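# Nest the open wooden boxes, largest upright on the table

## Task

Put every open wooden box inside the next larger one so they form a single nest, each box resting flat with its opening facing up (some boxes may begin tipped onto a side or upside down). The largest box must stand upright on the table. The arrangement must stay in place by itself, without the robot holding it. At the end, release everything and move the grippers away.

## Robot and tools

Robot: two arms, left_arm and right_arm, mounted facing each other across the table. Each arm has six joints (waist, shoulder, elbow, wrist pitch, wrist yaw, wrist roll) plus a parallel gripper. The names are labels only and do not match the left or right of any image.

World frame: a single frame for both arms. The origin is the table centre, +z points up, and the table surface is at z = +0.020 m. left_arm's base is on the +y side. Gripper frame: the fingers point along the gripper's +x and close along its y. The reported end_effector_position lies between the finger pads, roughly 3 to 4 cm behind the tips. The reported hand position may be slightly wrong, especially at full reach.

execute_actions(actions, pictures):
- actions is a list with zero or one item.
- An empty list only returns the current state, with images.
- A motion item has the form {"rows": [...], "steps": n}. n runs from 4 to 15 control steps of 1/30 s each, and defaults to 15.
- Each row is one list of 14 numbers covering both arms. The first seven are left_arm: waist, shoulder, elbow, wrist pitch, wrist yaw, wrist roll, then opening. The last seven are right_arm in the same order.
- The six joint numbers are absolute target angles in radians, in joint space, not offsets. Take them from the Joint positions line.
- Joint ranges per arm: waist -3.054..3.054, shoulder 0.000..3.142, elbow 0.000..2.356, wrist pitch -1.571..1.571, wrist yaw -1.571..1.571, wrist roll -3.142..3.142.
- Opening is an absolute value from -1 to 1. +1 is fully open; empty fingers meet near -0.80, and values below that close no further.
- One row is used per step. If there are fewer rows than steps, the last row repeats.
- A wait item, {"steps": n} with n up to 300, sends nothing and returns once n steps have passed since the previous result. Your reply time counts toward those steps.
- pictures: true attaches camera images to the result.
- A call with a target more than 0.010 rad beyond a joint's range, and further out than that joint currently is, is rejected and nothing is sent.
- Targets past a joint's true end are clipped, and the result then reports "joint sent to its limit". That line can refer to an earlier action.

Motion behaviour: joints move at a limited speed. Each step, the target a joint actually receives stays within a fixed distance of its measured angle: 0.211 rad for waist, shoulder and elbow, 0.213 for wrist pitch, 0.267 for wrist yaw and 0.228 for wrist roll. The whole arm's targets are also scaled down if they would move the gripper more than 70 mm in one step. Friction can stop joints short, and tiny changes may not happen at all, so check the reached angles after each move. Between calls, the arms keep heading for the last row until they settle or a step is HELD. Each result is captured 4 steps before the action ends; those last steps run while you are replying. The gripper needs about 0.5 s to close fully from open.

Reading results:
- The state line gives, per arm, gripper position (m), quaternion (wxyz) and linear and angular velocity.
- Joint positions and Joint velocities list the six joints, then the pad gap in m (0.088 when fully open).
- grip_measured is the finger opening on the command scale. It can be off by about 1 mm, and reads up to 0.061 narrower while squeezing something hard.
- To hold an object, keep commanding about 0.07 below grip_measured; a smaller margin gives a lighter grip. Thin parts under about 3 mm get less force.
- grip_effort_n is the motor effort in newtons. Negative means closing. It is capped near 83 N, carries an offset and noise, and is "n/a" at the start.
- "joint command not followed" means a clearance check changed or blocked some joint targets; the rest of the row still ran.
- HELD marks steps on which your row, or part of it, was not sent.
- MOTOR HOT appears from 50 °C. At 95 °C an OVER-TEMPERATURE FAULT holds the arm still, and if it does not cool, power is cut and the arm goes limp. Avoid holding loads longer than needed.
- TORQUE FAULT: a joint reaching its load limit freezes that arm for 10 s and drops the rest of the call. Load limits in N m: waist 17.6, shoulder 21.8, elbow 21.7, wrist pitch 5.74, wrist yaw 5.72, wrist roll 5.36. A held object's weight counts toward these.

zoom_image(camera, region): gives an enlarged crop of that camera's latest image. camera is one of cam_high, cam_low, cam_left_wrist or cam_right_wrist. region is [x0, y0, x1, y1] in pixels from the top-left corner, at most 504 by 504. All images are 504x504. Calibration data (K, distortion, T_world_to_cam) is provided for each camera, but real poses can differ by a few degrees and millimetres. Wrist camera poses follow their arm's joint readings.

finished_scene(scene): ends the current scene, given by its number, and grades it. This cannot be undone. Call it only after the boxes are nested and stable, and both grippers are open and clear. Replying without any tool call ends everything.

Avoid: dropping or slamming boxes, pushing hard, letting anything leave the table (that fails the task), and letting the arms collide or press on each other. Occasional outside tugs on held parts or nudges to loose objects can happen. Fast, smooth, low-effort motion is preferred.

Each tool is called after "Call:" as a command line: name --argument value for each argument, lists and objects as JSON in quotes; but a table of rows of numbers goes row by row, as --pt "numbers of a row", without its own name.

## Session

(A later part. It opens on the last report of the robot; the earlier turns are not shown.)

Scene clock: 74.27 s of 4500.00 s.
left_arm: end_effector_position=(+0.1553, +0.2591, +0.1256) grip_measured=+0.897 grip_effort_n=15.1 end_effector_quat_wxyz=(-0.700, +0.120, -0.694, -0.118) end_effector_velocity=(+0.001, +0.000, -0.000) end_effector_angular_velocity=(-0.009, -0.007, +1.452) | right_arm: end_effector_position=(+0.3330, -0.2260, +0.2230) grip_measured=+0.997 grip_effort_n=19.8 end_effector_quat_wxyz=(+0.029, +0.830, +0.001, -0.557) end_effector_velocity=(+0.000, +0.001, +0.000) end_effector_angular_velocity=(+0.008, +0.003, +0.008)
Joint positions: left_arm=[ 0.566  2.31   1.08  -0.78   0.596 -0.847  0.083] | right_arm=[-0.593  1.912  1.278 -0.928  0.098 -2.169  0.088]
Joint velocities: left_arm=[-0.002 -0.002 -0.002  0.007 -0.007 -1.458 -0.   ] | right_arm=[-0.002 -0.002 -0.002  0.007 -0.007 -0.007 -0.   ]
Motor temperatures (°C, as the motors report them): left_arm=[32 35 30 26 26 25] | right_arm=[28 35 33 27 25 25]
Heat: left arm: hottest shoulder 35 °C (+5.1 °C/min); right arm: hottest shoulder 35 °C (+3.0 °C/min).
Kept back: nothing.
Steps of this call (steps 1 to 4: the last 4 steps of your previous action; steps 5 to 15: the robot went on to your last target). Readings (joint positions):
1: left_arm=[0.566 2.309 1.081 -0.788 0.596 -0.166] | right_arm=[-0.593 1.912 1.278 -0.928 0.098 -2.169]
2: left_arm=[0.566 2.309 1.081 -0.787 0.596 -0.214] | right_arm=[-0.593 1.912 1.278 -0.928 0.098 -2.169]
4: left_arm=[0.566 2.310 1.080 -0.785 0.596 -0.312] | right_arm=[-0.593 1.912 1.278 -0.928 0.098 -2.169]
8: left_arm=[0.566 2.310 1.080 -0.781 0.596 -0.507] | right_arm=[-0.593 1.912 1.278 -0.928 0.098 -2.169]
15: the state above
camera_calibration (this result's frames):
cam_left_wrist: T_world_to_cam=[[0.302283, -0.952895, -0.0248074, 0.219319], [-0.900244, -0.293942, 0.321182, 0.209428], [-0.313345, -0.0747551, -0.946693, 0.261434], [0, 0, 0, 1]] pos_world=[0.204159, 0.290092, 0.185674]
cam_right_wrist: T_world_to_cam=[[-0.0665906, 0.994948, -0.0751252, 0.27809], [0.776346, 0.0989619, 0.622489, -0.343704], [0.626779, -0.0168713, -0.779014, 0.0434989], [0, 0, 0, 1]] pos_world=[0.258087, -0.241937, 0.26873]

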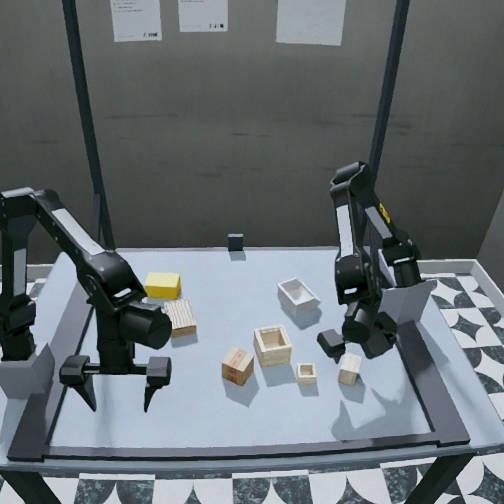

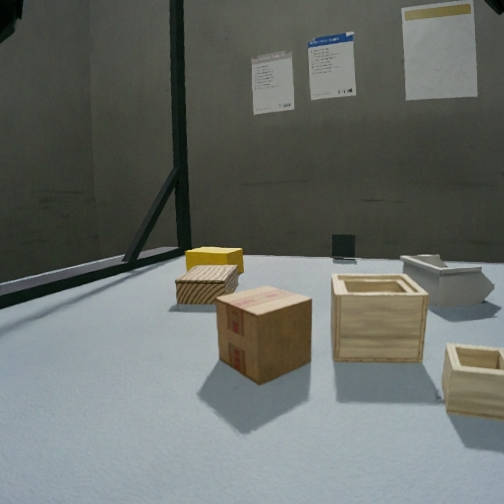

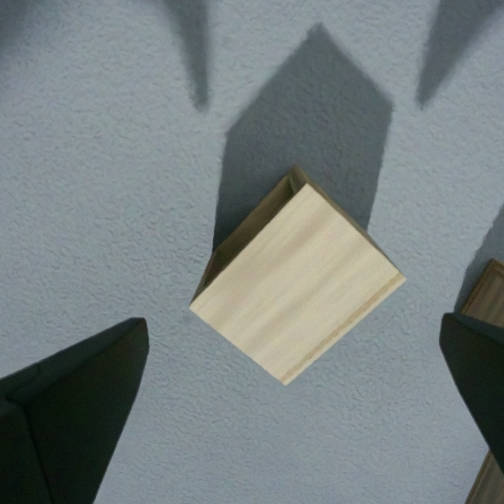

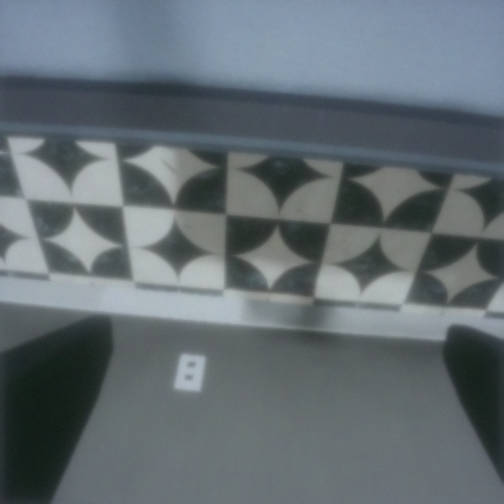

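Call:
execute_actions --actions '[{"steps":25}]' --pictures true

Scene clock: 75.10 s of 4500.00 s.
left_arm: end_effector_position=(+0.1554, +0.2591, +0.1256) grip_measured=+0.897 grip_effort_n=15.1 end_effector_quat_wxyz=(-0.589, +0.398, -0.583, -0.394) end_effector_velocity=(-0.003, +0.002, +0.001) end_effector_angular_velocity=(+0.014, +0.009, +0.103) | right_arm: end_effector_position=(+0.3330, -0.2260, +0.2230) grip_measured=+0.997 grip_effort_n=19.3 end_effector_quat_wxyz=(+0.029, +0.830, +0.001, -0.557) end_effector_velocity=(+0.001, +0.001, +0.001) end_effector_angular_velocity=(-0.007, -0.009, +0.023)
Joint positions: left_arm=[ 0.566  2.31   1.08  -0.78   0.596 -1.698  0.083] | right_arm=[-0.593  1.912  1.278 -0.928  0.098 -2.169  0.088]
Joint velocities: left_arm=[-0.002 -0.002  0.002 -0.022 -0.007 -0.095 -0.   ] | right_arm=[ 0.002 -0.002 -0.002  0.007  0.007 -0.022 -0.   ]
Motor temperatures (°C, as the motors report them): left_arm=[32 35 30 26 26 25] | right_arm=[28 35 33 27 25 25]
Heat: left arm: hottest shoulder 35 °C (+5.1 °C/min); right arm: hottest shoulder 35 °C (+3.0 °C/min).
Kept back: nothing.
Steps of this call (steps 1 to 25: the robot went on to your last target). Readings (joint positions):
1: left_arm=[0.566 2.310 1.080 -0.780 0.596 -0.896] | right_arm=[-0.593 1.912 1.278 -0.928 0.098 -2.169]
2: left_arm=[0.566 2.310 1.080 -0.780 0.596 -0.944] | right_arm=[-0.593 1.912 1.278 -0.928 0.098 -2.169]
4: left_arm=[0.566 2.310 1.080 -0.780 0.596 -1.041] | right_arm=[-0.593 1.912 1.278 -0.928 0.098 -2.169]
8: left_arm=[0.566 2.310 1.080 -0.780 0.596 -1.236] | right_arm=[-0.593 1.912 1.278 -0.928 0.098 -2.169]
25: the state above
camera_calibration (this result's frames):
cam_left_wrist: T_world_to_cam=[[0.915718, -0.401362, -0.0192054, -0.0196251], [-0.373653, -0.868132, 0.326696, 0.275781], [-0.147796, -0.291985, -0.944934, 0.29171], [0, 0, 0, 1]] pos_world=[0.164131, 0.316713, 0.185174]
cam_right_wrist: T_world_to_cam=[[-0.0665906, 0.994948, -0.0751252, 0.27809], [0.776346, 0.0989619, 0.622489, -0.343704], [0.626779, -0.0168713, -0.779014, 0.0434989], [0, 0, 0, 1]] pos_world=[0.258087, -0.241937, 0.26873]

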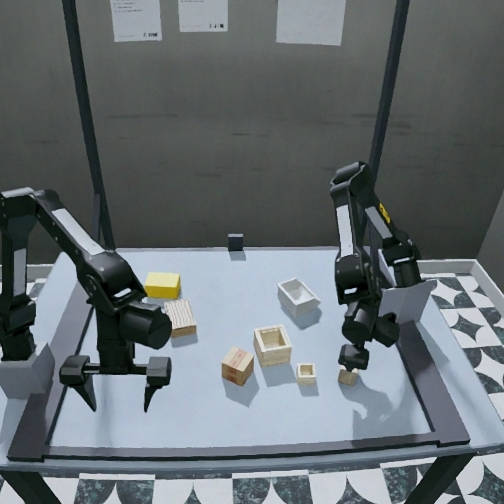

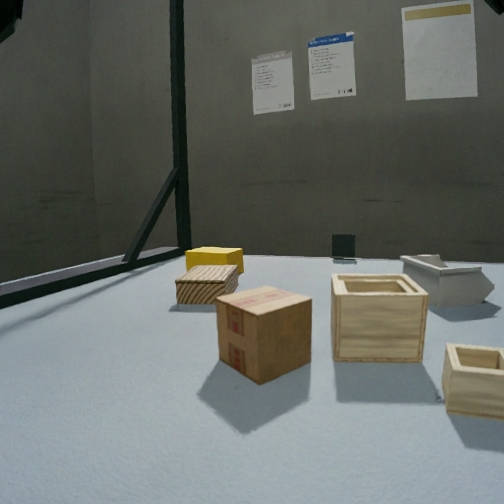

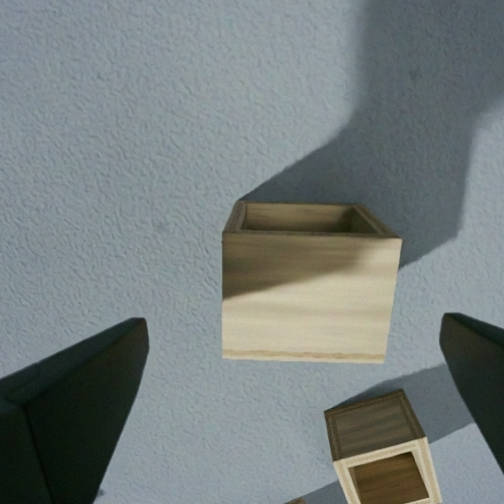

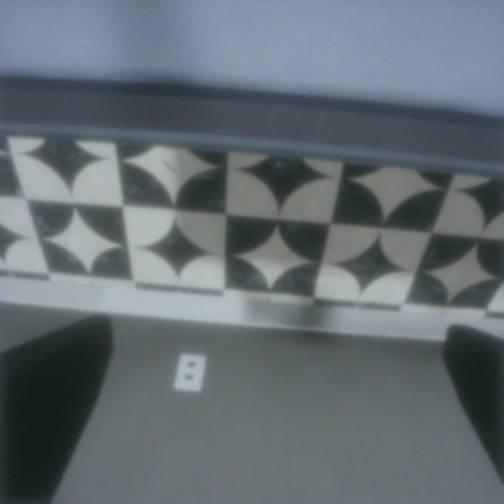

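Call:
execute_actions --actions '[{"rows":[[0.58,2.32,1.075,-0.778,0.6,-1.69,0.9,-0.593,1.912,1.278,-0.928,0.098,-2.169,1]],"steps":10}]'

Call:
execute_actions --actions '[{"rows":[[0.505,2.39,1.04,-0.63,0.625,-1.78,0.85,-0.593,1.912,1.278,-0.928,0.098,-2.169,1]],"steps":15}]'

Call:
execute_actions --actions '[{"steps":12}]' --pictures true

Scene clock: 75.63 s of 4500.00 s.
left_arm: end_effector_position=(+0.1565, +0.2600, +0.1268) grip_measured=+0.897 grip_effort_n=15.1 end_effector_quat_wxyz=(-0.587, +0.401, -0.583, -0.394) end_effector_velocity=(+0.003, +0.005, +0.007) end_effector_angular_velocity=(-0.026, +0.000, -0.005) | right_arm: end_effector_position=(+0.3330, -0.2260, +0.2230) grip_measured=+0.997 grip_effort_n=18.8 end_effector_quat_wxyz=(+0.029, +0.830, +0.001, -0.557) end_effector_velocity=(-0.005, -0.005, -0.001) end_effector_angular_velocity=(-0.012, +0.017, -0.009)
Joint positions: left_arm=[ 0.572  2.31   1.08  -0.78   0.596 -1.697  0.083] | right_arm=[-0.593  1.912  1.278 -0.928  0.098 -2.169  0.088]
Joint velocities: left_arm=[ 0.037 -0.002 -0.002 -0.007  0.007  0.037  0.   ] | right_arm=[ 0.002 -0.007 -0.007 -0.022 -0.007  0.007  0.   ]
Motor temperatures (°C, as the motors report them): left_arm=[32 35 30 26 26 25] | right_arm=[28 35 33 27 25 25]
Heat: left arm: hottest shoulder 35 °C (+5.0 °C/min); right arm: hottest shoulder 35 °C (+3.0 °C/min).
Steps of this call (steps 1 to 10: the robot went on to your last target; steps 11 to 16: the first 6 steps of this action). Readings (joint positions):
11: left_arm=[0.566 2.310 1.080 -0.780 0.596 -1.706] | right_arm=[-0.593 1.912 1.278 -0.928 0.098 -2.169]
12: left_arm=[0.566 2.310 1.080 -0.780 0.596 -1.705] | right_arm=[-0.593 1.912 1.278 -0.928 0.098 -2.169]
14: left_arm=[0.569 2.310 1.080 -0.780 0.596 -1.701] | right_arm=[-0.593 1.912 1.278 -0.928 0.098 -2.169]
16: the state above

Scene clock: 76.13 s of 4500.00 s.
left_arm: end_effector_position=(+0.1598, +0.2579, +0.0929) grip_measured=+0.856 grip_effort_n=-18.4 end_effector_quat_wxyz=(-0.587, +0.400, -0.581, -0.397) end_effector_velocity=(+0.013, -0.011, +0.003) end_effector_angular_velocity=(-0.047, -0.058, -0.014) | right_arm: end_effector_position=(+0.3330, -0.2260, +0.2230) grip_measured=+0.997 grip_effort_n=19.3 end_effector_quat_wxyz=(+0.029, +0.830, +0.001, -0.557) end_effector_velocity=(-0.004, -0.006, +0.001) end_effector_angular_velocity=(-0.020, +0.021, -0.001)
Joint positions: left_arm=[ 0.507  2.378  1.045 -0.639  0.62  -1.772  0.081] | right_arm=[-0.593  1.912  1.278 -0.928  0.098 -2.169  0.088]
Joint velocities: left_arm=[ 0.002 -0.007  0.002  0.081  0.007 -0.037 -0.001] | right_arm=[-0.002 -0.007  0.002 -0.037 -0.007 -0.007 -0.   ]
Motor temperatures (°C, as the motors report them): left_arm=[32 35 30 26 26 25] | right_arm=[28 35 33 27 25 25]
Heat: left arm: hottest shoulder 35 °C (+5.1 °C/min); right arm: hottest shoulder 35 °C (+3.0 °C/min).
Steps of this call (steps 1 to 4: the last 4 steps of your previous action; steps 5 to 15: the first 11 steps of this action). Readings (joint positions):
5: left_arm=[0.573 2.316 1.076 -0.766 0.599 -1.703] | right_arm=[-0.593 1.912 1.278 -0.928 0.098 -2.169]
6: left_arm=[0.564 2.324 1.070 -0.728 0.604 -1.720] | right_arm=[-0.593 1.912 1.278 -0.928 0.098 -2.169]
8: left_arm=[0.538 2.350 1.064 -0.683 0.612 -1.743] | right_arm=[-0.593 1.912 1.278 -0.928 0.098 -2.169]
12: left_arm=[0.508 2.377 1.045 -0.652 0.618 -1.766] | right_arm=[-0.593 1.912 1.278 -0.928 0.098 -2.169]
15: the state above

Scene clock: 76.53 s of 4500.00 s.
left_arm: end_effector_position=(+0.1607, +0.2574, +0.0924) grip_measured=+0.853 grip_effort_n=-18.4 end_effector_quat_wxyz=(-0.587, +0.402, -0.581, -0.396) end_effector_velocity=(+0.001, +0.000, -0.000) end_effector_angular_velocity=(+0.004, -0.008, +0.001) | right_arm: end_effector_position=(+0.3330, -0.2260, +0.2230) grip_measured=+0.997 grip_effort_n=19.3 end_effector_quat_wxyz=(+0.029, +0.830, +0.001, -0.557) end_effector_velocity=(-0.003, -0.004, -0.001) end_effector_angular_velocity=(-0.011, +0.018, -0.013)
Joint positions: left_arm=[ 0.506  2.38   1.044 -0.632  0.621 -1.777  0.081] | right_arm=[-0.593  1.912  1.278 -0.928  0.098 -2.169  0.088]
Joint velocities: left_arm=[-0.002 -0.002 -0.002  0.007 -0.007 -0.007 -0.   ] | right_arm=[-0.002 -0.002 -0.002 -0.022 -0.007  0.007 -0.   ]
Motor temperatures (°C, as the motors report them): left_arm=[32 35 30 26 26 25] | right_arm=[28 35 33 27 25 25]
Heat: left arm: hottest shoulder 35 °C (+5.0 °C/min); right arm: hottest shoulder 35 °C (+3.0 °C/min).
Kept back: nothing.
Steps of this call (steps 1 to 4: the last 4 steps of your previous action; steps 5 to 12: the robot went on to your last target). Readings (joint positions):
1: left_arm=[0.507 2.378 1.045 -0.637 0.621 -1.773] | right_arm=[-0.593 1.912 1.278 -0.928 0.098 -2.169]
2: left_arm=[0.507 2.378 1.045 -0.636 0.621 -1.774] | right_arm=[-0.593 1.912 1.278 -0.928 0.098 -2.169]
4: left_arm=[0.507 2.379 1.044 -0.635 0.621 -1.775] | right_arm=[-0.593 1.912 1.278 -0.928 0.098 -2.169]
8: left_arm=[0.506 2.379 1.044 -0.633 0.621 -1.776] | right_arm=[-0.593 1.912 1.278 -0.928 0.098 -2.169]
12: the state above
camera_calibration (this result's frames):
cam_left_wrist: T_world_to_cam=[[0.919785, -0.392112, -0.0156165, -0.0291688], [-0.36582, -0.871154, 0.327516, 0.286534], [-0.142027, -0.295532, -0.944717, 0.260589], [0, 0, 0, 1]] pos_world=[0.16866, 0.31519, 0.151883]
cam_right_wrist: T_world_to_cam=[[-0.0665906, 0.994948, -0.0751252, 0.27809], [0.776346, 0.0989619, 0.622489, -0.343704], [0.626779, -0.0168713, -0.779014, 0.0434989], [0, 0, 0, 1]] pos_world=[0.258087, -0.241937, 0.26873]

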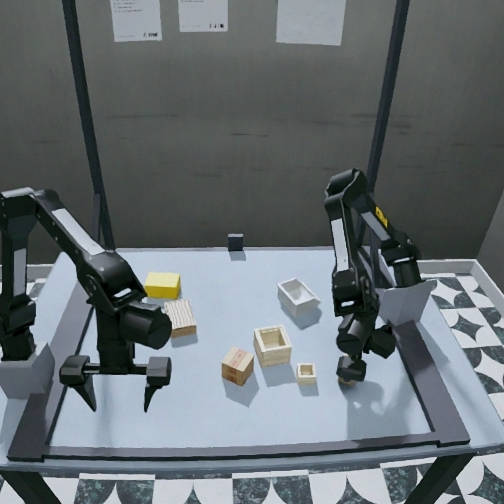

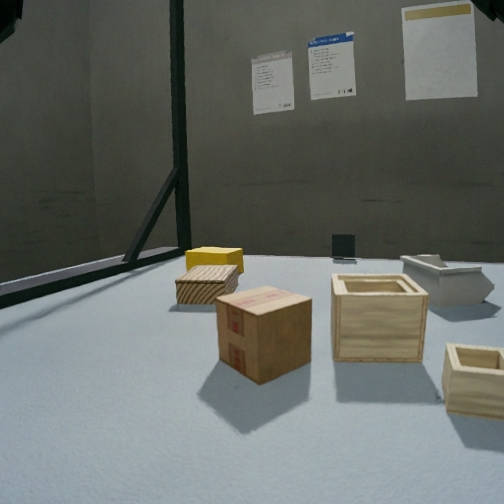

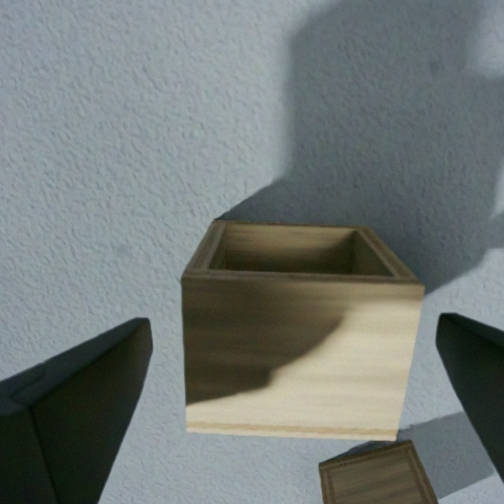

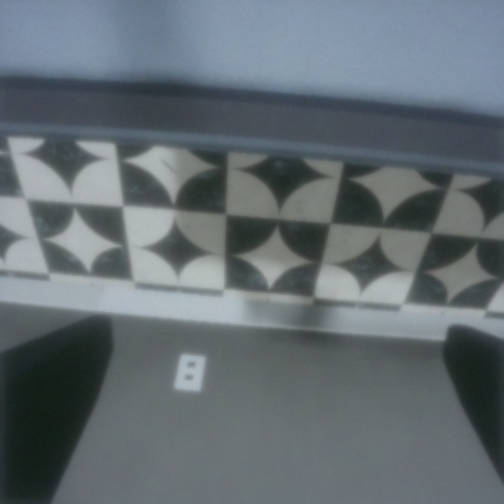

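Call:
execute_actions --actions '[{"rows":[[0.47,2.42,1.02,-0.55,0.64,-1.81,0.85,-0.593,1.912,1.278,-0.928,0.098,-2.169,1]],"steps":15}]'

Call:
execute_actions --actions '[{"rows":[[0.435,2.468,1.002,-0.474,0.652,-1.85,0.85,-0.593,1.912,1.278,-0.928,0.098,-2.169,1]],"steps":15}]' --pictures true

Scene clock: 77.73 s of 4500.00 s.
left_arm: end_effector_position=(+0.1611, +0.2555, +0.0763) grip_measured=+0.853 grip_effort_n=-18.4 end_effector_quat_wxyz=(-0.590, +0.399, -0.583, -0.390) end_effector_velocity=(+0.003, -0.004, -0.001) end_effector_angular_velocity=(-0.020, -0.016, +0.016) | right_arm: end_effector_position=(+0.3330, -0.2260, +0.2230) grip_measured=+0.997 grip_effort_n=19.3 end_effector_quat_wxyz=(+0.029, +0.830, +0.001, -0.557) end_effector_velocity=(+0.002, -0.000, -0.001) end_effector_angular_velocity=(-0.009, -0.007, +0.017)
Joint positions: left_arm=[ 0.471  2.409  1.025 -0.556  0.635 -1.805  0.081] | right_arm=[-0.593  1.912  1.278 -0.928  0.098 -2.169  0.088]
Joint velocities: left_arm=[-0.002 -0.002 -0.007  0.037  0.007 -0.037 -0.   ] | right_arm=[-0.002  0.002 -0.002  0.007  0.007 -0.022 -0.   ]
Motor temperatures (°C, as the motors report them): left_arm=[32 35 30 26 26 25] | right_arm=[28 35 33 27 25 25]
Heat: left arm: hottest shoulder 35 °C (+5.0 °C/min); right arm: hottest shoulder 35 °C (+3.0 °C/min).
Steps of this call (steps 1 to 15: the robot went on to your last target; steps 16 to 25: nothing new was sent; steps 26 to 36: the first 11 steps of this action). Readings (joint positions):
26: left_arm=[0.505 2.382 1.043 -0.625 0.622 -1.781] | right_arm=[-0.593 1.912 1.278 -0.928 0.098 -2.169]
27: left_arm=[0.501 2.386 1.039 -0.605 0.626 -1.787] | right_arm=[-0.593 1.912 1.278 -0.928 0.098 -2.169]
29: left_arm=[0.487 2.397 1.035 -0.580 0.630 -1.795] | right_arm=[-0.593 1.912 1.278 -0.928 0.098 -2.169]
33: left_arm=[0.472 2.408 1.026 -0.563 0.634 -1.803] | right_arm=[-0.593 1.912 1.278 -0.928 0.098 -2.169]
36: the state above

Scene clock: 78.23 s of 4500.00 s.
left_arm: end_effector_position=(+0.1627, +0.2565, +0.0592) grip_measured=+0.853 grip_effort_n=-17.9 end_effector_quat_wxyz=(-0.588, +0.401, -0.583, -0.392) end_effector_velocity=(-0.003, -0.001, +0.001) end_effector_angular_velocity=(-0.016, +0.018, +0.013) | right_arm: end_effector_position=(+0.3330, -0.2260, +0.2230) grip_measured=+0.997 grip_effort_n=19.3 end_effector_quat_wxyz=(+0.029, +0.830, +0.001, -0.557) end_effector_velocity=(-0.003, -0.001, -0.001) end_effector_angular_velocity=(-0.003, +0.023, +0.020)
Joint positions: left_arm=[ 0.442  2.45   1.01  -0.481  0.648 -1.844  0.081] | right_arm=[-0.593  1.912  1.278 -0.928  0.098 -2.169  0.088]
Joint velocities: left_arm=[ 0.002 -0.002 -0.002 -0.007  0.022 -0.007 -0.   ] | right_arm=[-0.002 -0.002 -0.002 -0.007 -0.022 -0.022 -0.   ]
Motor temperatures (°C, as the motors report them): left_arm=[32 35 30 26 26 25] | right_arm=[28 35 33 27 25 25]
Heat: left arm: hottest shoulder 35 °C (+5.1 °C/min); right arm: hottest shoulder 35 °C (+3.0 °C/min).
Steps of this call (steps 1 to 4: the last 4 steps of your previous action; steps 5 to 15: the first 11 steps of this action). Readings (joint positions):
5: left_arm=[0.470 2.413 1.023 -0.546 0.637 -1.812] | right_arm=[-0.593 1.912 1.278 -0.928 0.098 -2.169]
6: left_arm=[0.466 2.420 1.020 -0.525 0.640 -1.821] | right_arm=[-0.593 1.912 1.278 -0.928 0.098 -2.169]
8: left_arm=[0.452 2.437 1.017 -0.502 0.643 -1.831] | right_arm=[-0.593 1.912 1.278 -0.928 0.098 -2.169]
12: left_arm=[0.442 2.449 1.010 -0.483 0.647 -1.842] | right_arm=[-0.593 1.912 1.278 -0.928 0.098 -2.169]
15: the state above
camera_calibration (this result's frames):
cam_left_wrist: T_world_to_cam=[[0.916304, -0.400238, -0.0140337, -0.0292554], [-0.373407, -0.866494, 0.331294, 0.297188], [-0.144757, -0.298326, -0.943423, 0.230377], [0, 0, 0, 1]] pos_world=[0.171128, 0.31453, 0.118476]
cam_right_wrist: T_world_to_cam=[[-0.0665906, 0.994948, -0.0751252, 0.27809], [0.776346, 0.0989619, 0.622489, -0.343704], [0.626779, -0.0168713, -0.779014, 0.0434989], [0, 0, 0, 1]] pos_world=[0.258087, -0.241937, 0.26873]

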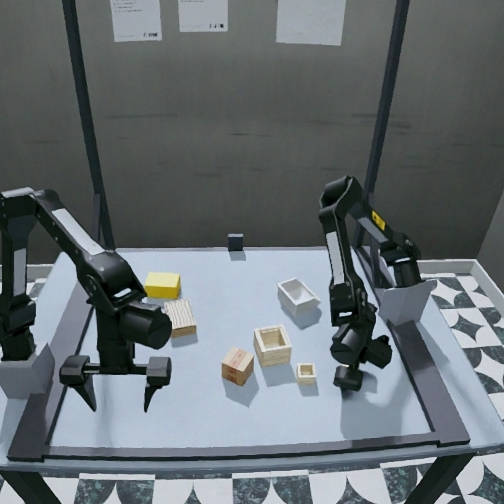

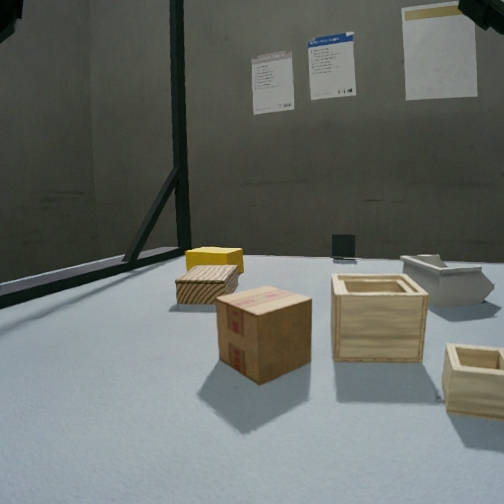

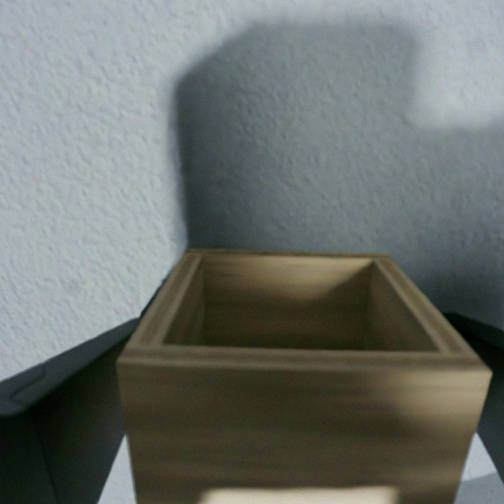

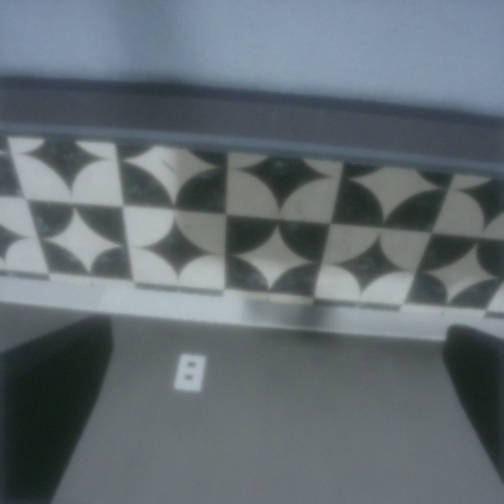

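Call:
execute_actions --actions '[{"rows":[[0.435,2.468,1.002,-0.474,0.652,-1.85,0.15,-0.593,1.912,1.278,-0.928,0.098,-2.169,1]],"steps":15}]'

Call:
execute_actions --actions '[{"rows":[[0.5,2.3,1.06,-0.7,0.62,-1.78,0.15,-0.593,1.912,1.278,-0.928,0.098,-2.169,1]],"steps":15}]'

Call:
execute_actions --actions '[{"rows":[[0.3,1.9,1.4,-1.0,0.55,-1.0,0.15,-0.593,1.912,1.278,-0.928,0.098,-2.169,1]],"steps":15}]'

Call:
execute_actions --actions '[{"rows":[[-0.1,1.8,1.65,-1.0,0.5,-0.2,0.15,-0.593,1.912,1.278,-0.928,0.098,-2.169,1]],"steps":15}]' --pictures true

Scene clock: 78.97 s of 4500.00 s.
left_arm: end_effector_position=(+0.1624, +0.2568, +0.0592) grip_measured=+0.247 grip_effort_n=-83.5 end_effector_quat_wxyz=(-0.586, +0.403, -0.583, -0.393) end_effector_velocity=(-0.004, +0.001, -0.001) end_effector_angular_velocity=(+0.002, +0.013, -0.002) | right_arm: end_effector_position=(+0.3330, -0.2260, +0.2230) grip_measured=+0.997 grip_effort_n=19.3 end_effector_quat_wxyz=(+0.029, +0.830, +0.001, -0.557) end_effector_velocity=(+0.002, -0.000, -0.001) end_effector_angular_velocity=(-0.001, +0.006, +0.015)
Joint positions: left_arm=[ 0.443  2.45   1.008 -0.479  0.65  -1.847  0.051] | right_arm=[-0.593  1.912  1.278 -0.928  0.098 -2.169  0.088]
Joint velocities: left_arm=[-0.002 -0.002 -0.007 -0.007  0.007  0.007 -0.   ] | right_arm=[-0.007  0.002 -0.002  0.007 -0.007 -0.022 -0.   ]
Motor temperatures (°C, as the motors report them): left_arm=[32 35 30 26 26 25] | right_arm=[28 35 33 27 25 25]
Heat: left arm: hottest shoulder 35 °C (+5.0 °C/min); right arm: hottest shoulder 35 °C (+3.0 °C/min).
Steps of this call (steps 1 to 4: the last 4 steps of your previous action; steps 5 to 11: the robot went on to your last target; steps 12 to 22: the first 11 steps of this action). Readings (joint positions):
12: left_arm=[0.442 2.450 1.009 -0.480 0.648 -1.845] | right_arm=[-0.593 1.912 1.278 -0.928 0.098 -2.169]
13: left_arm=[0.442 2.450 1.009 -0.480 0.649 -1.847] | right_arm=[-0.593 1.912 1.278 -0.928 0.098 -2.169]
15: left_arm=[0.442 2.450 1.009 -0.480 0.650 -1.847] | right_arm=[-0.593 1.912 1.278 -0.928 0.098 -2.169]
19: left_arm=[0.442 2.450 1.009 -0.479 0.650 -1.847] | right_arm=[-0.593 1.912 1.278 -0.928 0.098 -2.169]
22: the state above

Scene clock: 79.47 s of 4500.00 s.
left_arm: end_effector_position=(+0.1513, +0.2446, +0.1077) grip_measured=+0.247 grip_effort_n=-83.5 end_effector_quat_wxyz=(-0.591, +0.403, -0.582, -0.387) end_effector_velocity=(-0.022, +0.021, -0.001) end_effector_angular_velocity=(+0.087, +0.094, +0.089) | right_arm: end_effector_position=(+0.3330, -0.2260, +0.2230) grip_measured=+0.997 grip_effort_n=18.8 end_effector_quat_wxyz=(+0.029, +0.830, +0.001, -0.557) end_effector_velocity=(-0.003, -0.001, -0.001) end_effector_angular_velocity=(-0.006, +0.010, +0.009)
Joint positions: left_arm=[ 0.494  2.315  1.055 -0.685  0.626 -1.787  0.051] | right_arm=[-0.593  1.912  1.278 -0.928  0.098 -2.169  0.088]
Joint velocities: left_arm=[ 0.002  0.002 -0.002 -0.154 -0.022  0.007 -0.   ] | right_arm=[ 0.002 -0.002 -0.002 -0.007 -0.007 -0.007 -0.   ]
Motor temperatures (°C, as the motors report them): left_arm=[32 35 30 26 26 25] | right_arm=[28 35 33 27 25 25]
Heat: left arm: hottest shoulder 35 °C (+5.0 °C/min); right arm: hottest shoulder 35 °C (+3.0 °C/min).
Steps of this call (steps 1 to 4: the last 4 steps of your previous action; steps 5 to 15: the first 11 steps of this action). Readings (joint positions):
5: left_arm=[0.445 2.441 1.012 -0.494 0.649 -1.841] | right_arm=[-0.593 1.912 1.278 -0.928 0.098 -2.169]
6: left_arm=[0.450 2.428 1.020 -0.545 0.642 -1.828] | right_arm=[-0.593 1.912 1.278 -0.928 0.098 -2.169]
8: left_arm=[0.468 2.385 1.023 -0.618 0.635 -1.810] | right_arm=[-0.593 1.912 1.278 -0.928 0.098 -2.169]
12: left_arm=[0.491 2.325 1.052 -0.666 0.629 -1.792] | right_arm=[-0.593 1.912 1.278 -0.928 0.098 -2.169]
15: the state above

Scene clock: 79.97 s of 4500.00 s.
left_arm: end_effector_position=(+0.1018, +0.1462, +0.1799) grip_measured=+0.247 grip_effort_n=-83.5 end_effector_quat_wxyz=(-0.729, +0.232, -0.617, -0.185) end_effector_velocity=(-0.182, -0.234, +0.274) end_effector_angular_velocity=(-0.153, -0.575, -1.789) | right_arm: end_effector_position=(+0.3330, -0.2260, +0.2230) grip_measured=+0.997 grip_effort_n=19.3 end_effector_quat_wxyz=(+0.029, +0.830, +0.001, -0.557) end_effector_velocity=(-0.002, -0.001, -0.002) end_effector_angular_velocity=(-0.010, +0.013, +0.007)
Joint positions: left_arm=[ 0.334  2.071  1.299 -0.927  0.57  -1.466  0.051] | right_arm=[-0.593  1.912  1.278 -0.928  0.098 -2.169  0.088]
Joint velocities: left_arm=[-0.198 -0.852  0.51  -0.403 -0.095  1.062 -0.   ] | right_arm=[ 0.002  0.002 -0.002 -0.007 -0.007 -0.007 -0.   ]
Motor temperatures (°C, as the motors report them): left_arm=[32 35 30 26 26 25] | right_arm=[28 35 33 27 25 25]
Heat: left arm: hottest shoulder 35 °C (+5.0 °C/min); right arm: hottest shoulder 35 °C (+3.0 °C/min).
Steps of this call (steps 1 to 4: the last 4 steps of your previous action; steps 5 to 15: the first 11 steps of this action). Readings (joint positions):
5: left_arm=[0.490 2.306 1.065 -0.709 0.617 -1.768] | right_arm=[-0.593 1.912 1.278 -0.928 0.098 -2.169]
6: left_arm=[0.476 2.296 1.083 -0.746 0.601 -1.737] | right_arm=[-0.593 1.912 1.278 -0.928 0.098 -2.169]
8: left_arm=[0.429 2.257 1.127 -0.797 0.592 -1.679] | right_arm=[-0.593 1.912 1.278 -0.928 0.098 -2.169]
12: left_arm=[0.360 2.152 1.237 -0.882 0.580 -1.564] | right_arm=[-0.593 1.912 1.278 -0.928 0.098 -2.169]
15: the state above

Scene clock: 80.47 s of 4500.00 s.
left_arm: end_effector_position=(-0.0354, +0.0292, +0.2283) grip_measured=+0.247 grip_effort_n=-83.5 end_effector_quat_wxyz=(+0.795, +0.096, +0.565, -0.196) end_effector_velocity=(-0.403, -0.150, -0.107) end_effector_angular_velocity=(+0.611, -0.262, -2.307) | right_arm: end_effector_position=(+0.3330, -0.2260, +0.2230) grip_measured=+0.997 grip_effort_n=19.8 end_effector_quat_wxyz=(+0.029, +0.830, +0.001, -0.557) end_effector_velocity=(-0.003, -0.001, +0.001) end_effector_angular_velocity=(-0.002, +0.008, +0.010)
Joint positions: left_arm=[ 0.038  1.844  1.583 -0.991  0.516 -0.944  0.051] | right_arm=[-0.593  1.912  1.278 -0.928  0.098 -2.169  0.088]
Joint velocities: left_arm=[-0.984 -0.217  0.427 -0.081 -0.066  1.297 -0.   ] | right_arm=[ 0.002 -0.007 -0.002 -0.007 -0.007 -0.007 -0.   ]
Motor temperatures (°C, as the motors report them): left_arm=[32 35 30 26 26 25] | right_arm=[28 35 33 27 25 25]
Heat: left arm: hottest shoulder 35 °C (+5.0 °C/min); right arm: hottest shoulder 35 °C (+3.0 °C/min).
Steps of this call (steps 1 to 4: the last 4 steps of your previous action; steps 5 to 15: the first 11 steps of this action). Readings (joint positions):
5: left_arm=[0.305 1.943 1.379 -0.978 0.556 -1.247] | right_arm=[-0.593 1.912 1.278 -0.928 0.098 -2.169]
6: left_arm=[0.289 1.928 1.400 -0.983 0.545 -1.224] | right_arm=[-0.593 1.912 1.278 -0.928 0.098 -2.169]
8: left_arm=[0.244 1.906 1.447 -0.983 0.537 -1.170] | right_arm=[-0.593 1.912 1.278 -0.928 0.098 -2.169]
12: left_arm=[0.133 1.869 1.534 -0.987 0.524 -1.053] | right_arm=[-0.593 1.912 1.278 -0.928 0.098 -2.169]
15: the state above
camera_calibration (this result's frames):
cam_left_wrist: T_world_to_cam=[[-0.439586, -0.897649, 0.0314793, 0.019767], [-0.8982, 0.439304, -0.0157592, -0.00722145], [0.00031726, -0.0352022, -0.99938, 0.303679], [0, 0, 0, 1]] pos_world=[0.00210666, 0.0316064, 0.302755]
cam_right_wrist: T_world_to_cam=[[-0.0665906, 0.994948, -0.0751252, 0.27809], [0.776346, 0.0989619, 0.622489, -0.343704], [0.626779, -0.0168713, -0.779014, 0.0434989], [0, 0, 0, 1]] pos_world=[0.258087, -0.241937, 0.26873]

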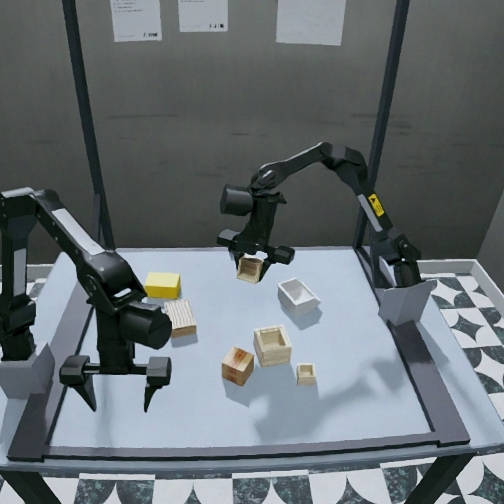

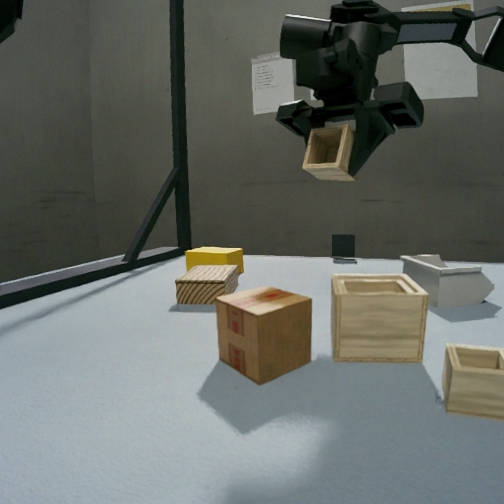

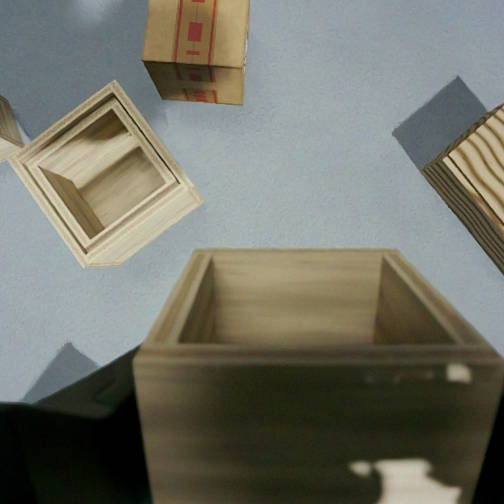

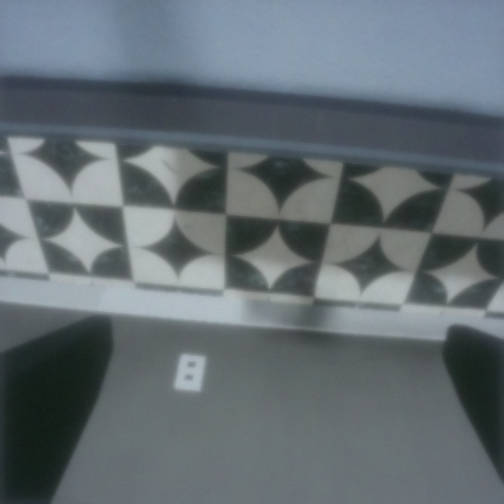

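Call:
execute_actions --actions '[{"rows":[[-0.5,1.75,1.45,0.0,0.0,-0.555,0.15,-0.593,1.912,1.278,-0.928,0.098,-2.169,1]],"steps":15}]'

Call:
execute_actions --actions '[{"rows":[[-0.667,1.95,1.4,0.9,-0.244,-0.555,0.15,-0.593,1.912,1.278,-0.928,0.098,-2.169,1]],"steps":15}]'

Call:
execute_actions --actions '[{"rows":[[-0.667,1.95,1.4,0.9,-0.244,-0.555,0.15,-0.593,1.912,1.278,-0.928,0.098,-2.169,1]],"steps":15}]'

Call:
execute_actions --actions '[{"rows":[[-0.667,2.2,1.355,1.15,-0.244,-0.555,0.15,-0.593,1.912,1.278,-0.928,0.098,-2.169,1]],"steps":15}]'

Call:
execute_actions --actions '[{"rows":[[-0.667,2.29,1.355,1.23,-0.244,-0.555,0.15,-0.593,1.912,1.278,-0.928,0.098,-2.169,1]],"steps":15}]' --pictures true

Scene clock: 81.10 s of 4500.00 s.
left_arm: end_effector_position=(-0.1616, -0.0255, +0.1309) grip_measured=+0.247 grip_effort_n=-83.5 end_effector_quat_wxyz=(+0.739, +0.398, +0.285, -0.462) end_effector_velocity=(-0.237, -0.200, -0.009) end_effector_angular_velocity=(-0.894, +0.056, -0.984) | right_arm: end_effector_position=(+0.3330, -0.2260, +0.2230) grip_measured=+0.997 grip_effort_n=18.8 end_effector_quat_wxyz=(+0.029, +0.830, +0.001, -0.557) end_effector_velocity=(-0.002, -0.005, -0.000) end_effector_angular_velocity=(-0.009, +0.018, -0.018)
Joint positions: left_arm=[-0.481  1.774  1.463 -0.517  0.057 -0.55   0.051] | right_arm=[-0.593  1.912  1.278 -0.928  0.098 -2.169  0.088]
Joint velocities: left_arm=[-0.432 -0.042 -0.046  1.297 -0.359 -0.007  0.   ] | right_arm=[-0.007 -0.002 -0.002 -0.022 -0.007  0.007 -0.   ]
Motor temperatures (°C, as the motors report them): left_arm=[32 35 30 26 26 25] | right_arm=[28 35 33 27 25 25]
Heat: left arm: hottest shoulder 35 °C (+5.1 °C/min); right arm: hottest shoulder 35 °C (+3.0 °C/min).
Steps of this call (steps 1 to 4: the last 4 steps of your previous action; steps 5 to 8: the robot went on to your last target; steps 9 to 19: the first 11 steps of this action). Readings (joint positions):
9: left_arm=[-0.106 1.807 1.623 -0.973 0.479 -0.534] | right_arm=[-0.593 1.912 1.278 -0.928 0.098 -2.169]
10: left_arm=[-0.131 1.792 1.587 -0.917 0.404 -0.537] | right_arm=[-0.593 1.912 1.278 -0.928 0.098 -2.169]
12: left_arm=[-0.214 1.776 1.530 -0.837 0.293 -0.544] | right_arm=[-0.593 1.912 1.278 -0.928 0.098 -2.169]
16: left_arm=[-0.400 1.776 1.472 -0.656 0.110 -0.549] | right_arm=[-0.593 1.912 1.278 -0.928 0.098 -2.169]
19: the state above

Scene clock: 81.60 s of 4500.00 s.
left_arm: end_effector_position=(-0.2114, -0.0904, +0.0821) grip_measured=+0.247 grip_effort_n=-83.5 end_effector_quat_wxyz=(+0.744, +0.295, +0.126, -0.587) end_effector_velocity=(-0.179, -0.152, +0.098) end_effector_angular_velocity=(-0.942, +0.475, -0.706) | right_arm: end_effector_position=(+0.3330, -0.2260, +0.2230) grip_measured=+0.997 grip_effort_n=19.3 end_effector_quat_wxyz=(+0.029, +0.830, +0.001, -0.557) end_effector_velocity=(-0.001, -0.006, -0.002) end_effector_angular_velocity=(-0.019, +0.021, -0.006)
Joint positions: left_arm=[-0.656  1.933  1.401  0.128 -0.223 -0.554  0.051] | right_arm=[-0.593  1.912  1.278 -0.928  0.098 -2.169  0.088]
Joint velocities: left_arm=[-0.056  0.085 -0.002  1.355 -0.007 -0.007 -0.   ] | right_arm=[-0.007  0.002 -0.002 -0.022 -0.007 -0.007 -0.   ]
Motor temperatures (°C, as the motors report them): left_arm=[32 35 30 26 26 25] | right_arm=[28 35 33 27 25 25]
Heat: left arm: hottest shoulder 35 °C (+5.0 °C/min); right arm: hottest shoulder 35 °C (+3.0 °C/min).
Steps of this call (steps 1 to 4: the last 4 steps of your previous action; steps 5 to 15: the first 11 steps of this action). Readings (joint positions):
5: left_arm=[-0.502 1.776 1.456 -0.293 -0.004 -0.552] | right_arm=[-0.593 1.912 1.278 -0.928 0.098 -2.169]
6: left_arm=[-0.516 1.788 1.455 -0.256 -0.055 -0.552] | right_arm=[-0.593 1.912 1.278 -0.928 0.098 -2.169]
8: left_arm=[-0.559 1.822 1.448 -0.180 -0.117 -0.552] | right_arm=[-0.593 1.912 1.278 -0.928 0.098 -2.169]
12: left_arm=[-0.647 1.913 1.412 -0.009 -0.196 -0.552] | right_arm=[-0.593 1.912 1.278 -0.928 0.098 -2.169]
15: the state above

Scene clock: 82.10 s of 4500.00 s.
left_arm: end_effector_position=(-0.3023, -0.1310, +0.1775) grip_measured=+0.247 grip_effort_n=-83.5 end_effector_quat_wxyz=(+0.662, +0.045, +0.011, -0.748) end_effector_velocity=(-0.102, +0.001, +0.149) end_effector_angular_velocity=(-0.638, +0.319, -0.433) | right_arm: end_effector_position=(+0.3330, -0.2260, +0.2230) grip_measured=+0.997 grip_effort_n=19.3 end_effector_quat_wxyz=(+0.029, +0.830, +0.001, -0.557) end_effector_velocity=(-0.000, -0.003, +0.000) end_effector_angular_velocity=(-0.003, +0.010, -0.001)
Joint positions: left_arm=[-0.668  1.937  1.401  0.795 -0.238 -0.554  0.051] | right_arm=[-0.593  1.912  1.278 -0.928  0.098 -2.169  0.088]
Joint velocities: left_arm=[-0.002 -0.007 -0.002  0.828 -0.007 -0.007 -0.   ] | right_arm=[-0.007 -0.002 -0.002 -0.007 -0.007 -0.007 -0.   ]
Motor temperatures (°C, as the motors report them): left_arm=[32 35 30 26 26 25] | right_arm=[28 35 33 27 25 25]
Heat: left arm: hottest shoulder 35 °C (+5.1 °C/min); right arm: hottest shoulder 35 °C (+3.0 °C/min).
Steps of this call (steps 1 to 4: the last 4 steps of your previous action; steps 5 to 15: the first 11 steps of this action). Readings (joint positions):
5: left_arm=[-0.666 1.935 1.401 0.356 -0.234 -0.554] | right_arm=[-0.593 1.912 1.278 -0.928 0.098 -2.169]
6: left_arm=[-0.667 1.935 1.401 0.402 -0.234 -0.554] | right_arm=[-0.593 1.912 1.278 -0.928 0.098 -2.169]
8: left_arm=[-0.668 1.936 1.401 0.492 -0.236 -0.554] | right_arm=[-0.593 1.912 1.278 -0.928 0.098 -2.169]
12: left_arm=[-0.668 1.937 1.401 0.673 -0.238 -0.554] | right_arm=[-0.593 1.912 1.278 -0.928 0.098 -2.169]
15: the state above

Scene clock: 82.60 s of 4500.00 s.
left_arm: end_effector_position=(-0.2484, -0.1309, +0.0990) grip_measured=+0.247 grip_effort_n=-83.5 end_effector_quat_wxyz=(+0.658, +0.035, +0.006, -0.752) end_effector_velocity=(+0.090, +0.020, -0.113) end_effector_angular_velocity=(+0.093, -0.042, +0.087) | right_arm: end_effector_position=(+0.3330, -0.2260, +0.2230) grip_measured=+0.997 grip_effort_n=19.3 end_effector_quat_wxyz=(+0.029, +0.830, +0.001, -0.557) end_effector_velocity=(-0.001, -0.002, -0.000) end_effector_angular_velocity=(-0.004, +0.010, +0.004)
Joint positions: left_arm=[-0.668  2.183  1.353  1.111 -0.239 -0.554  0.051] | right_arm=[-0.593  1.912  1.278 -0.928  0.098 -2.169  0.088]
Joint velocities: left_arm=[-0.002  0.271 -0.09   0.227 -0.022 -0.007 -0.   ] | right_arm=[-0.002 -0.002 -0.002 -0.007 -0.007 -0.007 -0.   ]
Motor temperatures (°C, as the motors report them): left_arm=[32 35 30 26 26 25] | right_arm=[28 35 33 27 25 25]
Heat: left arm: hottest shoulder 35 °C (+5.0 °C/min); right arm: hottest shoulder 35 °C (+3.0 °C/min).
Steps of this call (steps 1 to 4: the last 4 steps of your previous action; steps 5 to 15: the first 11 steps of this action). Readings (joint positions):
5: left_arm=[-0.668 1.949 1.399 0.883 -0.239 -0.554] | right_arm=[-0.593 1.912 1.278 -0.928 0.098 -2.169]
6: left_arm=[-0.668 1.971 1.398 0.933 -0.239 -0.554] | right_arm=[-0.593 1.912 1.278 -0.928 0.098 -2.169]
8: left_arm=[-0.668 2.017 1.395 0.996 -0.239 -0.554] | right_arm=[-0.593 1.912 1.278 -0.928 0.098 -2.169]
12: left_arm=[-0.668 2.132 1.370 1.082 -0.239 -0.554] | right_arm=[-0.593 1.912 1.278 -0.928 0.098 -2.169]
15: the state above

Scene clock: 83.10 s of 4500.00 s.
left_arm: end_effector_position=(-0.2276, -0.1275, +0.0714) grip_measured=+0.247 grip_effort_n=-83.5 end_effector_quat_wxyz=(+0.656, +0.032, +0.005, -0.754) end_effector_velocity=(-0.009, +0.002, +0.010) end_effector_angular_velocity=(-0.038, +0.045, -0.039) | right_arm: end_effector_position=(+0.3330, -0.2260, +0.2230) grip_measured=+0.997 grip_effort_n=19.3 end_effector_quat_wxyz=(+0.029, +0.830, +0.001, -0.557) end_effector_velocity=(-0.003, -0.004, -0.001) end_effector_angular_velocity=(-0.016, +0.018, +0.000)
Joint positions: left_arm=[-0.668  2.282  1.353  1.219 -0.239 -0.554  0.051] | right_arm=[-0.593  1.912  1.278 -0.928  0.098 -2.169  0.088]
Joint velocities: left_arm=[-0.002 -0.002 -0.007  0.066  0.007 -0.022 -0.   ] | right_arm=[-0.002 -0.002 -0.002 -0.022 -0.007 -0.007 -0.   ]
Motor temperatures (°C, as the motors report them): left_arm=[32 35 30 26 26 25] | right_arm=[28 35 33 27 25 25]
Heat: left arm: hottest shoulder 35 °C (+4.1 °C/min); right arm: hottest shoulder 35 °C (+2.0 °C/min).
Steps of this call (steps 1 to 4: the last 4 steps of your previous action; steps 5 to 15: the first 11 steps of this action). Readings (joint positions):
5: left_arm=[-0.668 2.196 1.353 1.152 -0.239 -0.554] | right_arm=[-0.593 1.912 1.278 -0.928 0.098 -2.169]
6: left_arm=[-0.668 2.207 1.356 1.178 -0.239 -0.554] | right_arm=[-0.593 1.912 1.278 -0.928 0.098 -2.169]
8: left_arm=[-0.668 2.228 1.359 1.197 -0.239 -0.554] | right_arm=[-0.593 1.912 1.278 -0.928 0.098 -2.169]
12: left_arm=[-0.668 2.273 1.355 1.211 -0.239 -0.554] | right_arm=[-0.593 1.912 1.278 -0.928 0.098 -2.169]
15: the state above
camera_calibration (this result's frames):
cam_left_wrist: T_world_to_cam=[[-0.991493, 0.111619, -0.0669474, -0.190425], [0.10398, 0.369893, -0.923237, 0.170495], [-0.0782879, -0.922345, -0.378353, -0.0339542], [0, 0, 0, 1]] pos_world=[-0.209191, -0.0731273, 0.131812]
cam_right_wrist: T_world_to_cam=[[-0.0665906, 0.994948, -0.0751252, 0.27809], [0.776346, 0.0989619, 0.622489, -0.343704], [0.626779, -0.0168713, -0.779014, 0.0434989], [0, 0, 0, 1]] pos_world=[0.258087, -0.241937, 0.26873]

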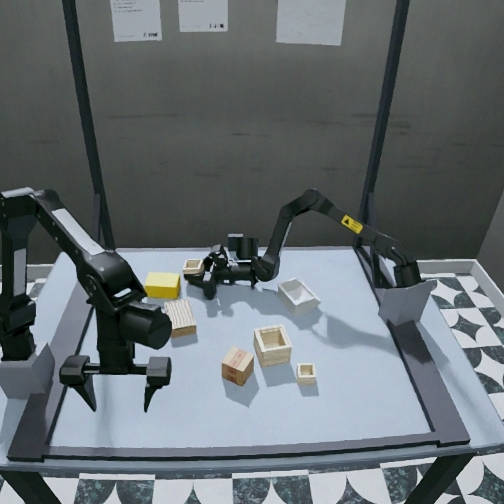

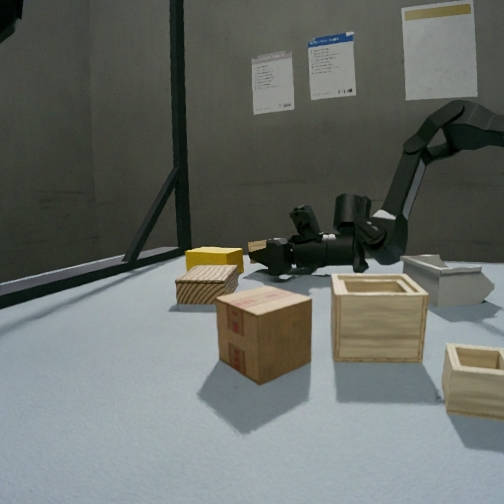

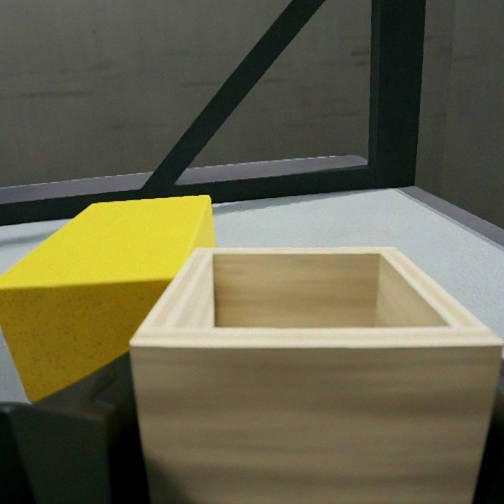

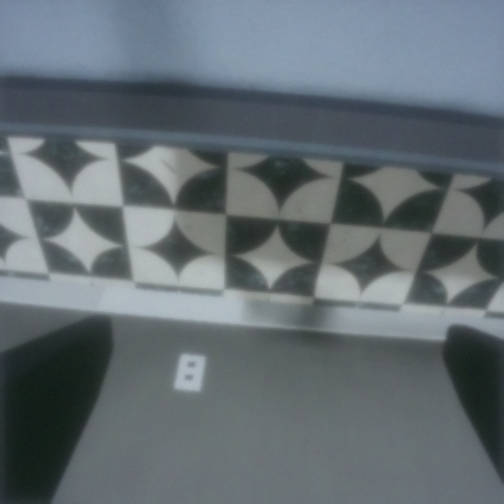

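Call:
execute_actions --actions '[{"rows":[[-0.667,2.33,1.355,1.22,-0.244,-0.555,0.15,-0.593,1.912,1.278,-0.928,0.098,-2.169,1]],"steps":15}]' --pictures true

Call:
zoom_image --camera "cam_high" --region '[130,230,290,320]'

Scene clock: 83.60 s of 4500.00 s.
left_arm: end_effector_position=(-0.2196, -0.1274, +0.0642) grip_measured=+0.247 grip_effort_n=-83.5 end_effector_quat_wxyz=(+0.661, +0.037, +0.006, -0.750) end_effector_velocity=(+0.003, -0.001, -0.000) end_effector_angular_velocity=(+0.003, +0.019, +0.013) | right_arm: end_effector_position=(+0.3330, -0.2260, +0.2230) grip_measured=+0.997 grip_effort_n=18.8 end_effector_quat_wxyz=(+0.029, +0.830, +0.001, -0.557) end_effector_velocity=(-0.002, -0.002, +0.001) end_effector_angular_velocity=(-0.000, +0.008, +0.005)
Joint positions: left_arm=[-0.664  2.302  1.355  1.223 -0.24  -0.554  0.051] | right_arm=[-0.593  1.912  1.278 -0.928  0.098 -2.169  0.088]
Joint velocities: left_arm=[ 0.002  0.002  0.002 -0.007 -0.007 -0.022 -0.   ] | right_arm=[-0.002 -0.007 -0.002 -0.007 -0.007 -0.007 -0.   ]
Motor temperatures (°C, as the motors report them): left_arm=[32 35 30 26 26 25] | right_arm=[28 35 33 27 25 25]
Heat: left arm: hottest shoulder 35 °C (+4.0 °C/min); right arm: hottest shoulder 35 °C (+2.0 °C/min).
Steps of this call (steps 1 to 4: the last 4 steps of your previous action; steps 5 to 15: the first 11 steps of this action). Readings (joint positions):
5: left_arm=[-0.668 2.284 1.353 1.228 -0.239 -0.554] | right_arm=[-0.593 1.912 1.278 -0.928 0.098 -2.169]
6: left_arm=[-0.668 2.289 1.353 1.228 -0.239 -0.554] | right_arm=[-0.593 1.912 1.278 -0.928 0.098 -2.169]
8: left_arm=[-0.667 2.298 1.353 1.221 -0.238 -0.554] | right_arm=[-0.593 1.912 1.278 -0.928 0.098 -2.169]
12: left_arm=[-0.664 2.302 1.355 1.223 -0.240 -0.554] | right_arm=[-0.593 1.912 1.278 -0.928 0.098 -2.169]
15: the state above
camera_calibration (this result's frames):
cam_left_wrist: T_world_to_cam=[[-0.992257, 0.100833, -0.0725162, -0.184117], [0.105719, 0.379252, -0.919234, 0.164368], [-0.0651875, -0.919783, -0.386976, -0.0322051], [0, 0, 0, 1]] pos_world=[-0.202168, -0.0733934, 0.125278]
cam_right_wrist: T_world_to_cam=[[-0.0665906, 0.994948, -0.0751252, 0.27809], [0.776346, 0.0989619, 0.622489, -0.343704], [0.626779, -0.0168713, -0.779014, 0.0434989], [0, 0, 0, 1]] pos_world=[0.258087, -0.241937, 0.26873]

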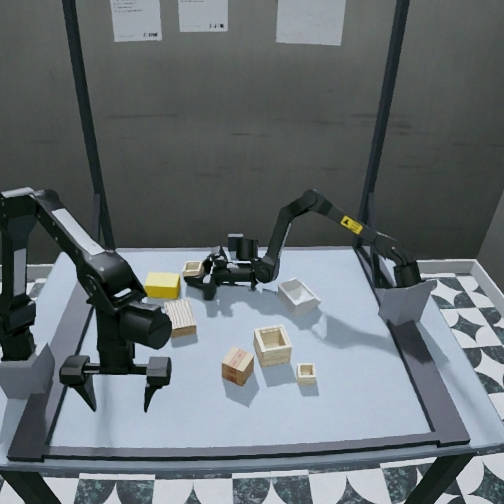

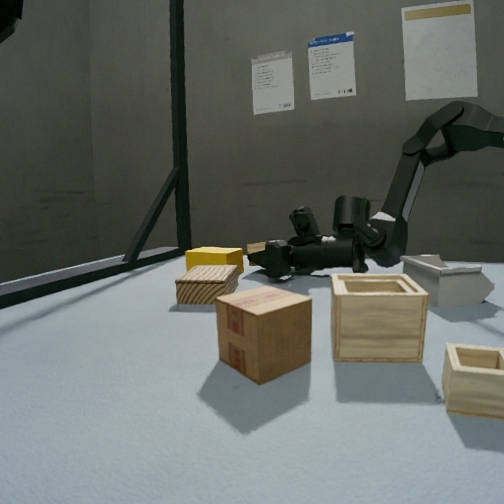

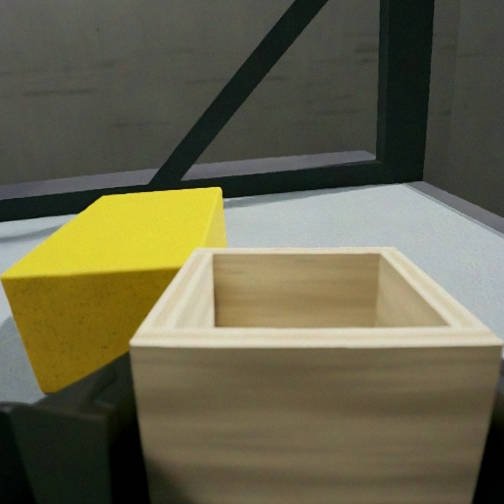

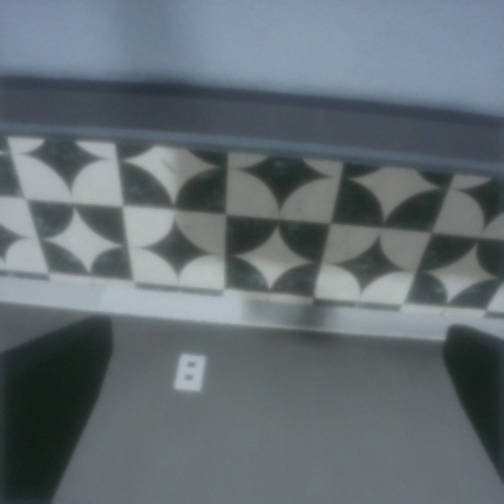

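Region (130, 230, 290, 320) of cam_high's 504x504 image, scaled by 3.150, with more detail than that image has; it fills the top 284 rows of this view, and the rest is white.

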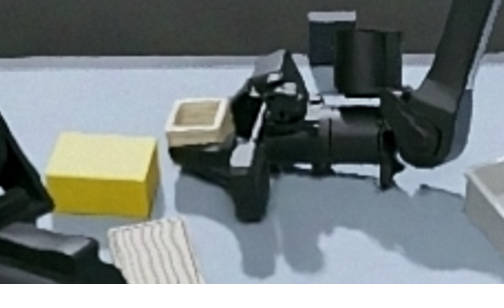

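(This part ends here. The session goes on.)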